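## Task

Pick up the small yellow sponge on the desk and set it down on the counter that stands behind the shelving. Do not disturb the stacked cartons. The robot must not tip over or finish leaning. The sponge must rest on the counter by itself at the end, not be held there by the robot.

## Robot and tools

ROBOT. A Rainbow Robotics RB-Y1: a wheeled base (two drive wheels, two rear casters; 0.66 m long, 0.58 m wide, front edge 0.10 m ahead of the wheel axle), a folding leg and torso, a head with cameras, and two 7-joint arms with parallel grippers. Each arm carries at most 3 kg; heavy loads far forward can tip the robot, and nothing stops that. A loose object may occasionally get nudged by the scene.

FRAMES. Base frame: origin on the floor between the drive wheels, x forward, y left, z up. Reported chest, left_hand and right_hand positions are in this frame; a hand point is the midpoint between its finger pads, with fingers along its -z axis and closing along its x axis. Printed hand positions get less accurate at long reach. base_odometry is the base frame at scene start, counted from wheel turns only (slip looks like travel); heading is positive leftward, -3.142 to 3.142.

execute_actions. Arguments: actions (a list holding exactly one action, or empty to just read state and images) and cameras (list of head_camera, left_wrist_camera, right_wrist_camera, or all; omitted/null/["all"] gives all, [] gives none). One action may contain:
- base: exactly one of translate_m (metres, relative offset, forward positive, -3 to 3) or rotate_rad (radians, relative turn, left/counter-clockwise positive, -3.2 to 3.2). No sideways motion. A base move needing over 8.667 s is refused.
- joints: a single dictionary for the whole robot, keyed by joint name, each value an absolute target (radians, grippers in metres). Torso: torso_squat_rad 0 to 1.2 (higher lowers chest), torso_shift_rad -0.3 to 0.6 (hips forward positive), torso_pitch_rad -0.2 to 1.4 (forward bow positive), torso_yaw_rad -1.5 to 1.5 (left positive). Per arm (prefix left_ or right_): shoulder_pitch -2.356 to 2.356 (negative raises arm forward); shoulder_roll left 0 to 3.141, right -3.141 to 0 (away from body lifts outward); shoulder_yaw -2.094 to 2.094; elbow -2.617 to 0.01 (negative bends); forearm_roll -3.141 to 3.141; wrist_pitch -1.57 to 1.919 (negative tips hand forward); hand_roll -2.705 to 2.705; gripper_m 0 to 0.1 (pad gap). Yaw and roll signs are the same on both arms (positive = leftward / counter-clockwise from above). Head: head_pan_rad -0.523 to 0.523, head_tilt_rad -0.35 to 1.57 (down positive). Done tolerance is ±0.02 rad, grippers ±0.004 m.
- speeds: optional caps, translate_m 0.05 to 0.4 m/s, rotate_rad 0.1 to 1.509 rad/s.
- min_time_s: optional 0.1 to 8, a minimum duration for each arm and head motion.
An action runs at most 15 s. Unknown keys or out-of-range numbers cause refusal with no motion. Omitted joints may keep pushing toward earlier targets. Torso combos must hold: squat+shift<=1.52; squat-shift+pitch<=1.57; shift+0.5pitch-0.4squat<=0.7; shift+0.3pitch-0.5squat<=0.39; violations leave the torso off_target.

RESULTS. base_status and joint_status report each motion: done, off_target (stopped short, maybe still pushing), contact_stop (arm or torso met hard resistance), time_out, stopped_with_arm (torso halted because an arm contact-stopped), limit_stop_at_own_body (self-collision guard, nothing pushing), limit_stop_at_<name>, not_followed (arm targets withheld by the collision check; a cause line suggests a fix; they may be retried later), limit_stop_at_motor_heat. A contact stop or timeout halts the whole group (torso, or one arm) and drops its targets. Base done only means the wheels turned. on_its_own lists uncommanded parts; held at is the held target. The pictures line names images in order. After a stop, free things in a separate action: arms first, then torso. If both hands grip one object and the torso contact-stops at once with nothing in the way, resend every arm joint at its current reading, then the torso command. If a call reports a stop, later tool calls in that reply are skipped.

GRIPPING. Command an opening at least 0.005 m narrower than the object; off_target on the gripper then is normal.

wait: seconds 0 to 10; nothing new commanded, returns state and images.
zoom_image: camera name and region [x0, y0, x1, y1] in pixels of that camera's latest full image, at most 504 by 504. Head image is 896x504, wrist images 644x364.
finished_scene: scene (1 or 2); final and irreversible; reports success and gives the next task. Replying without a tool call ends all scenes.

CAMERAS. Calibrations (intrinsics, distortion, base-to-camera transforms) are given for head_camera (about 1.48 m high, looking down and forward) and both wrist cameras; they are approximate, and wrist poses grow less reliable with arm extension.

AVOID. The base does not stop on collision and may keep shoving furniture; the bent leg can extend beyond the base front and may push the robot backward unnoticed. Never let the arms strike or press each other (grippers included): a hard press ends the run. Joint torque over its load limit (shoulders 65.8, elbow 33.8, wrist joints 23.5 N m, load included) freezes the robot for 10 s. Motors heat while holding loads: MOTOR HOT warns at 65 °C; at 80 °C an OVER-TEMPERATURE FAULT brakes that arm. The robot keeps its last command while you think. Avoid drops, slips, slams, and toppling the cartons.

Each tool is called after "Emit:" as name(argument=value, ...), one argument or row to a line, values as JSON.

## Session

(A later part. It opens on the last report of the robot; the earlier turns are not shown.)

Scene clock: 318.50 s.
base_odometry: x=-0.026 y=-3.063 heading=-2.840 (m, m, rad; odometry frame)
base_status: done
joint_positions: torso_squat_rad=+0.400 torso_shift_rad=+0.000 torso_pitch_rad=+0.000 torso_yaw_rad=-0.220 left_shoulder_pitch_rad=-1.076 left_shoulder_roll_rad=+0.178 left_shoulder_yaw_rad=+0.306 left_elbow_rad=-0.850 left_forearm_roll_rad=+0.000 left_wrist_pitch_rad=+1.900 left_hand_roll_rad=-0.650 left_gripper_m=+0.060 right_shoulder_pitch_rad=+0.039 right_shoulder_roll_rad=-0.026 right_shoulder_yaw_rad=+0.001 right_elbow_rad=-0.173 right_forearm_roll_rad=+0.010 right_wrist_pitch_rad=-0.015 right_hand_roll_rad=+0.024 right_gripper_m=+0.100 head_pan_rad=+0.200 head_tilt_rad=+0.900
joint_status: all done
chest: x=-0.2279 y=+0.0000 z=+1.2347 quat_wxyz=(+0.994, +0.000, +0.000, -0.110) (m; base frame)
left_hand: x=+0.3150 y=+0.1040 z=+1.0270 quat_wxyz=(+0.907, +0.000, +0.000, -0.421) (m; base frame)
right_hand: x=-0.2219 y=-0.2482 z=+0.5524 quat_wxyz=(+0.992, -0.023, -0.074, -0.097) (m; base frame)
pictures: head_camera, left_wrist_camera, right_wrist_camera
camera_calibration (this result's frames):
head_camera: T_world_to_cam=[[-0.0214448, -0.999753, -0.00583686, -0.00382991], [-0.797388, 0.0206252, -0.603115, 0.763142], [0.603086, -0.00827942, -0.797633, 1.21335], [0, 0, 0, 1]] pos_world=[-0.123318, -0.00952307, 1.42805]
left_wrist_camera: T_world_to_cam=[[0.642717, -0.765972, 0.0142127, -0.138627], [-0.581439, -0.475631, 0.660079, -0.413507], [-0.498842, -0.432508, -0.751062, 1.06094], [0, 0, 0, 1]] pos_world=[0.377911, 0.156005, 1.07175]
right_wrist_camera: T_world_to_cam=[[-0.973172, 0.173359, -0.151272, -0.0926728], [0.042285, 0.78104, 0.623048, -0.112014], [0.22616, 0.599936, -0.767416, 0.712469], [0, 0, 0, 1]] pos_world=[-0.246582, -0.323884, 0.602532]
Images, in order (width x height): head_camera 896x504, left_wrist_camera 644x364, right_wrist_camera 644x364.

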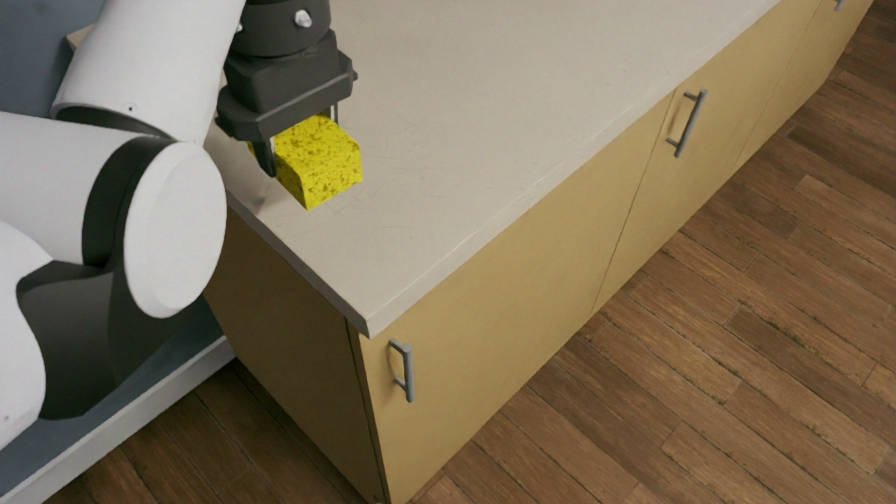

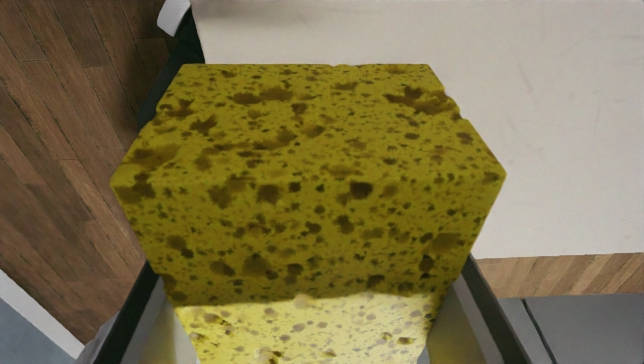

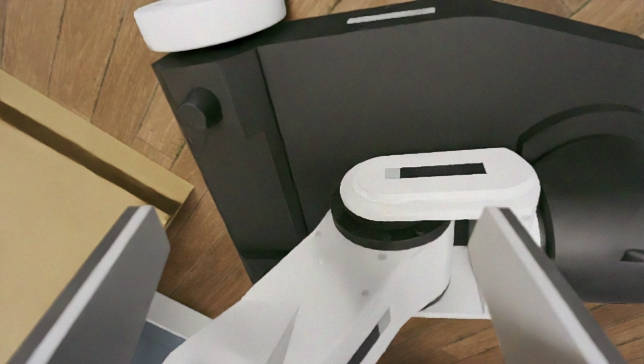

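Emit:
execute_actions(
  actions=[
    {"base":{"translate_m":0.065},"joints":{"torso_yaw_rad":-0.34,"torso_squat_rad":0.56}},
  ],
  cameras=[],
)

Emit:
execute_actions(
  actions=[
    {"joints":{"torso_squat_rad":0.6}},
  ],
)

Emit:
zoom_image(
  camera="head_camera",
  region=[200, 60, 460, 300],
)

Scene clock: 333.23 s.
base_odometry: x=-0.088 y=-3.082 heading=-2.841 (m, m, rad; odometry frame)
base_status: done
joint_positions: torso_squat_rad=+0.560 torso_shift_rad=+0.000 torso_pitch_rad=+0.000 torso_yaw_rad=-0.340 left_shoulder_pitch_rad=-1.076 left_shoulder_roll_rad=+0.178 left_shoulder_yaw_rad=+0.306 left_elbow_rad=-0.850 left_forearm_roll_rad=+0.000 left_wrist_pitch_rad=+1.900 left_hand_roll_rad=-0.650 left_gripper_m=+0.060 right_shoulder_pitch_rad=+0.039 right_shoulder_roll_rad=-0.026 right_shoulder_yaw_rad=+0.001 right_elbow_rad=-0.173 right_forearm_roll_rad=+0.010 right_wrist_pitch_rad=-0.015 right_hand_roll_rad=+0.024 right_gripper_m=+0.100 head_pan_rad=+0.200 head_tilt_rad=+0.900
joint_status: all done
chest: x=-0.2280 y=+0.0000 z=+1.1830 quat_wxyz=(+0.986, +0.000, +0.000, -0.169) (m; base frame)
left_hand: x=+0.3235 y=+0.0383 z=+0.9755 quat_wxyz=(+0.880, +0.000, +0.000, -0.475) (m; base frame)
right_hand: x=-0.2515 y=-0.2471 z=+0.5007 quat_wxyz=(+0.985, -0.027, -0.072, -0.156) (m; base frame)
pictures: none
No camera images: the call's "cameras" was empty. Leave "cameras" out to get every camera's image.

Scene clock: 334.03 s.
base_odometry: x=-0.088 y=-3.082 heading=-2.841 (m, m, rad; odometry frame)
base_status: not commanded
joint_positions: torso_squat_rad=+0.600 torso_shift_rad=+0.000 torso_pitch_rad=+0.000 torso_yaw_rad=-0.340 left_shoulder_pitch_rad=-1.076 left_shoulder_roll_rad=+0.178 left_shoulder_yaw_rad=+0.306 left_elbow_rad=-0.850 left_forearm_roll_rad=+0.000 left_wrist_pitch_rad=+1.900 left_hand_roll_rad=-0.650 left_gripper_m=+0.060 right_shoulder_pitch_rad=+0.039 right_shoulder_roll_rad=-0.026 right_shoulder_yaw_rad=+0.001 right_elbow_rad=-0.173 right_forearm_roll_rad=+0.010 right_wrist_pitch_rad=-0.015 right_hand_roll_rad=+0.024 right_gripper_m=+0.100 head_pan_rad=+0.200 head_tilt_rad=+0.900
joint_status: all done
chest: x=-0.2280 y=+0.0000 z=+1.1677 quat_wxyz=(+0.986, +0.000, +0.000, -0.169) (m; base frame)
left_hand: x=+0.3234 y=+0.0383 z=+0.9602 quat_wxyz=(+0.880, +0.000, +0.000, -0.475) (m; base frame)
right_hand: x=-0.2515 y=-0.2471 z=+0.4854 quat_wxyz=(+0.985, -0.027, -0.072, -0.156) (m; base frame)
pictures: head_camera, left_wrist_camera, right_wrist_camera
camera_calibration (this result's frames):
head_camera: T_world_to_cam=[[-0.140961, -0.989998, -0.00587961, -0.0314221], [-0.789032, 0.115929, -0.603314, 0.724764], [0.597961, -0.0804044, -0.797482, 1.15865], [0, 0, 0, 1]] pos_world=[-0.125392, -0.021969, 1.36107]
left_wrist_camera: T_world_to_cam=[[0.546475, -0.837354, 0.0142562, -0.1596], [-0.634265, -0.402698, 0.659956, -0.381267], [-0.546876, -0.369692, -0.751169, 0.999759], [0, 0, 0, 1]] pos_world=[0.392137, 0.0824254, 1.00488]
right_wrist_camera: T_world_to_cam=[[-0.945378, 0.288599, -0.151565, -0.0962589], [0.135278, 0.770367, 0.623085, -0.0491053], [0.296582, 0.568547, -0.767329, 0.677033], [0, 0, 0, 1]] pos_world=[-0.285154, -0.319316, 0.535514]
Images, in order (width x height): head_camera 896x504, left_wrist_camera 644x364, right_wrist_camera 644x364.

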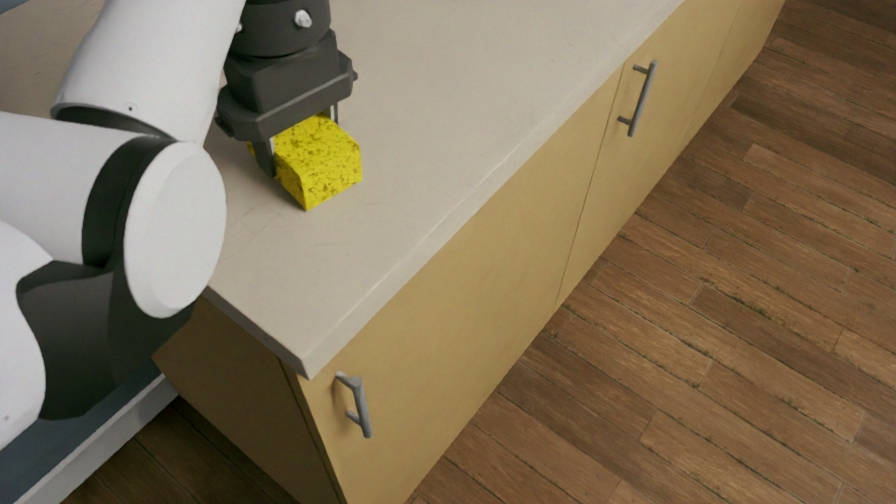

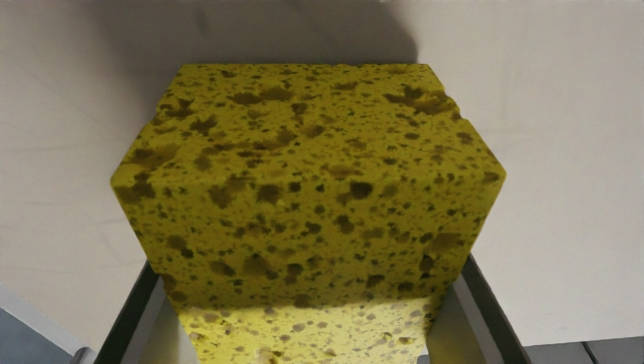

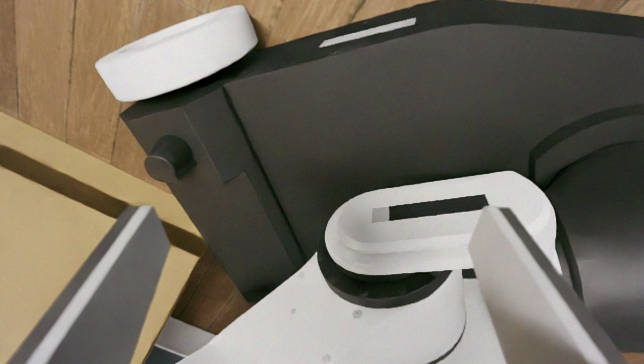

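Region (200, 60, 460, 300) of head_camera's 896x504 image, scaled by 1.938, with more detail than that image has; it fills the top 465 rows of this view, and the rest is white.

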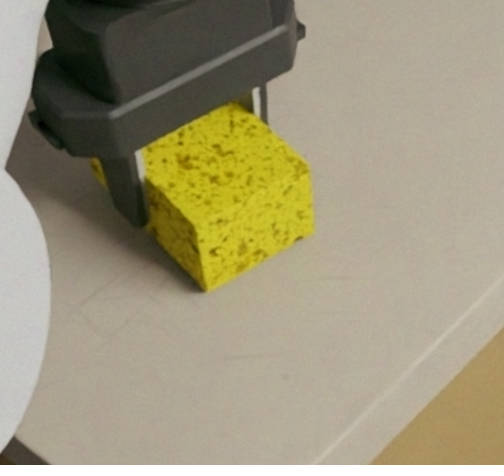

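Not yet in contact; a few mm lower.

Emit:
execute_actions(
  actions=[
    {"joints":{"torso_squat_rad":0.615}},
  ],
  cameras=["left_wrist_camera"],
)

Scene clock: 339.13 s.
base_odometry: x=-0.088 y=-3.082 heading=-2.841 (m, m, rad; odometry frame)
base_status: not commanded
joint_positions: torso_squat_rad=+0.615 torso_shift_rad=+0.000 torso_pitch_rad=-0.001 torso_yaw_rad=-0.340 left_shoulder_pitch_rad=-1.078 left_shoulder_roll_rad=+0.179 left_shoulder_yaw_rad=+0.306 left_elbow_rad=-0.851 left_forearm_roll_rad=+0.000 left_wrist_pitch_rad=+1.900 left_hand_roll_rad=-0.650 left_gripper_m=+0.060 right_shoulder_pitch_rad=+0.039 right_shoulder_roll_rad=-0.026 right_shoulder_yaw_rad=+0.001 right_elbow_rad=-0.173 right_forearm_roll_rad=+0.010 right_wrist_pitch_rad=-0.015 right_hand_roll_rad=+0.024 right_gripper_m=+0.100 head_pan_rad=+0.200 head_tilt_rad=+0.900
joint_status: all done
chest: x=-0.2284 y=+0.0000 z=+1.1617 quat_wxyz=(+0.986, +0.000, +0.000, -0.169) (m; base frame)
left_hand: x=+0.3237 y=+0.0384 z=+0.9555 quat_wxyz=(+0.880, +0.000, -0.001, -0.475) (m; base frame)
right_hand: x=-0.2514 y=-0.2471 z=+0.4794 quat_wxyz=(+0.985, -0.027, -0.073, -0.156) (m; base frame)
pictures: left_wrist_camera
camera_calibration (this result's frames):
left_wrist_camera: T_world_to_cam=[[0.546617, -0.837234, 0.0157699, -0.161132], [-0.635865, -0.402746, 0.658385, -0.375984], [-0.544871, -0.369912, -0.752516, 0.997091], [0, 0, 0, 1]] pos_world=[0.392289, 0.0825049, 1.00041]
Images, in order (width x height): left_wrist_camera 644x364.

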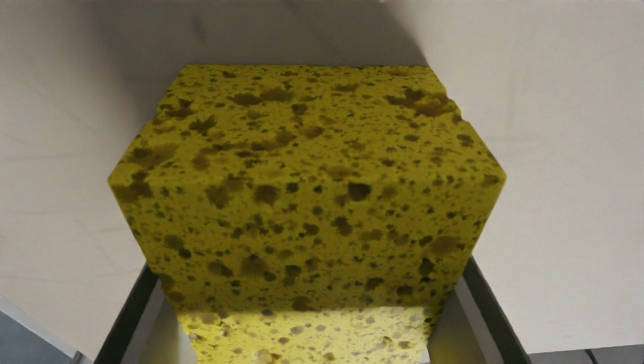

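Emit:
execute_actions(
  actions=[
    {"joints":{"left_gripper_m":0.1}},
  ],
  cameras=[],
)

Emit:
execute_actions(
  actions=[
    {"joints":{"torso_squat_rad":0.45}},
  ],
  cameras=["left_wrist_camera","head_camera"],
)

Scene clock: 344.77 s.
base_odometry: x=-0.088 y=-3.082 heading=-2.841 (m, m, rad; odometry frame)
base_status: not commanded
joint_positions: torso_squat_rad=+0.615 torso_shift_rad=+0.000 torso_pitch_rad=+0.000 torso_yaw_rad=-0.340 left_shoulder_pitch_rad=-1.076 left_shoulder_roll_rad=+0.178 left_shoulder_yaw_rad=+0.306 left_elbow_rad=-0.850 left_forearm_roll_rad=+0.000 left_wrist_pitch_rad=+1.900 left_hand_roll_rad=-0.650 left_gripper_m=+0.100 right_shoulder_pitch_rad=+0.039 right_shoulder_roll_rad=-0.026 right_shoulder_yaw_rad=+0.001 right_elbow_rad=-0.173 right_forearm_roll_rad=+0.010 right_wrist_pitch_rad=-0.015 right_hand_roll_rad=+0.024 right_gripper_m=+0.100 head_pan_rad=+0.200 head_tilt_rad=+0.900
joint_status: all done
chest: x=-0.2281 y=+0.0000 z=+1.1617 quat_wxyz=(+0.986, +0.000, +0.000, -0.169) (m; base frame)
left_hand: x=+0.3235 y=+0.0384 z=+0.9544 quat_wxyz=(+0.880, +0.000, +0.000, -0.475) (m; base frame)
right_hand: x=-0.2515 y=-0.2471 z=+0.4794 quat_wxyz=(+0.985, -0.027, -0.072, -0.156) (m; base frame)
pictures: none
No camera images: the call's "cameras" was empty. Leave "cameras" out to get every camera's image.

Scene clock: 346.10 s.
base_odometry: x=-0.088 y=-3.082 heading=-2.841 (m, m, rad; odometry frame)
base_status: not commanded
joint_positions: torso_squat_rad=+0.450 torso_shift_rad=+0.000 torso_pitch_rad=+0.000 torso_yaw_rad=-0.340 left_shoulder_pitch_rad=-1.076 left_shoulder_roll_rad=+0.178 left_shoulder_yaw_rad=+0.306 left_elbow_rad=-0.850 left_forearm_roll_rad=+0.000 left_wrist_pitch_rad=+1.900 left_hand_roll_rad=-0.650 left_gripper_m=+0.100 right_shoulder_pitch_rad=+0.039 right_shoulder_roll_rad=-0.026 right_shoulder_yaw_rad=+0.001 right_elbow_rad=-0.173 right_forearm_roll_rad=+0.010 right_wrist_pitch_rad=-0.015 right_hand_roll_rad=+0.024 right_gripper_m=+0.100 head_pan_rad=+0.200 head_tilt_rad=+0.900
joint_status: all done
chest: x=-0.2279 y=+0.0000 z=+1.2202 quat_wxyz=(+0.986, +0.000, +0.000, -0.169) (m; base frame)
left_hand: x=+0.3236 y=+0.0384 z=+1.0126 quat_wxyz=(+0.880, +0.000, +0.000, -0.475) (m; base frame)
right_hand: x=-0.2516 y=-0.2471 z=+0.5380 quat_wxyz=(+0.985, -0.028, -0.072, -0.156) (m; base frame)
pictures: head_camera, left_wrist_camera
camera_calibration (this result's frames):
head_camera: T_world_to_cam=[[-0.140961, -0.989998, -0.00583257, -0.0311559], [-0.789232, 0.115928, -0.603053, 0.756243], [0.597697, -0.0804038, -0.79768, 1.20064], [0, 0, 0, 1]] pos_world=[-0.12516, -0.0219779, 1.4136]
left_wrist_camera: T_world_to_cam=[[0.546623, -0.837261, 0.0140788, -0.160234], [-0.634085, -0.402877, 0.66002, -0.41587], [-0.546936, -0.369709, -0.751117, 1.03928], [0, 0, 0, 1]] pos_world=[0.392309, 0.0825274, 1.05736]
Images, in order (width x height): head_camera 896x504, left_wrist_camera 644x364.

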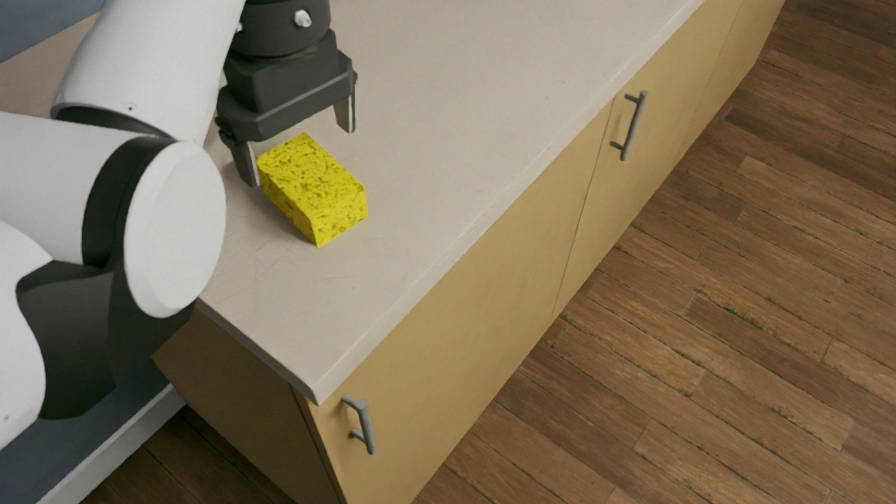

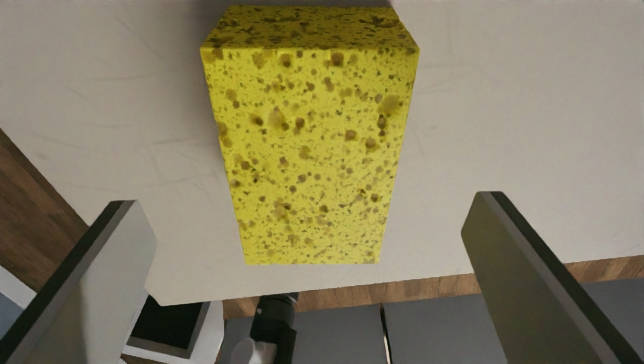

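Emit:
finished_scene(
  scene=2,
)

The scene is finished: the task was done.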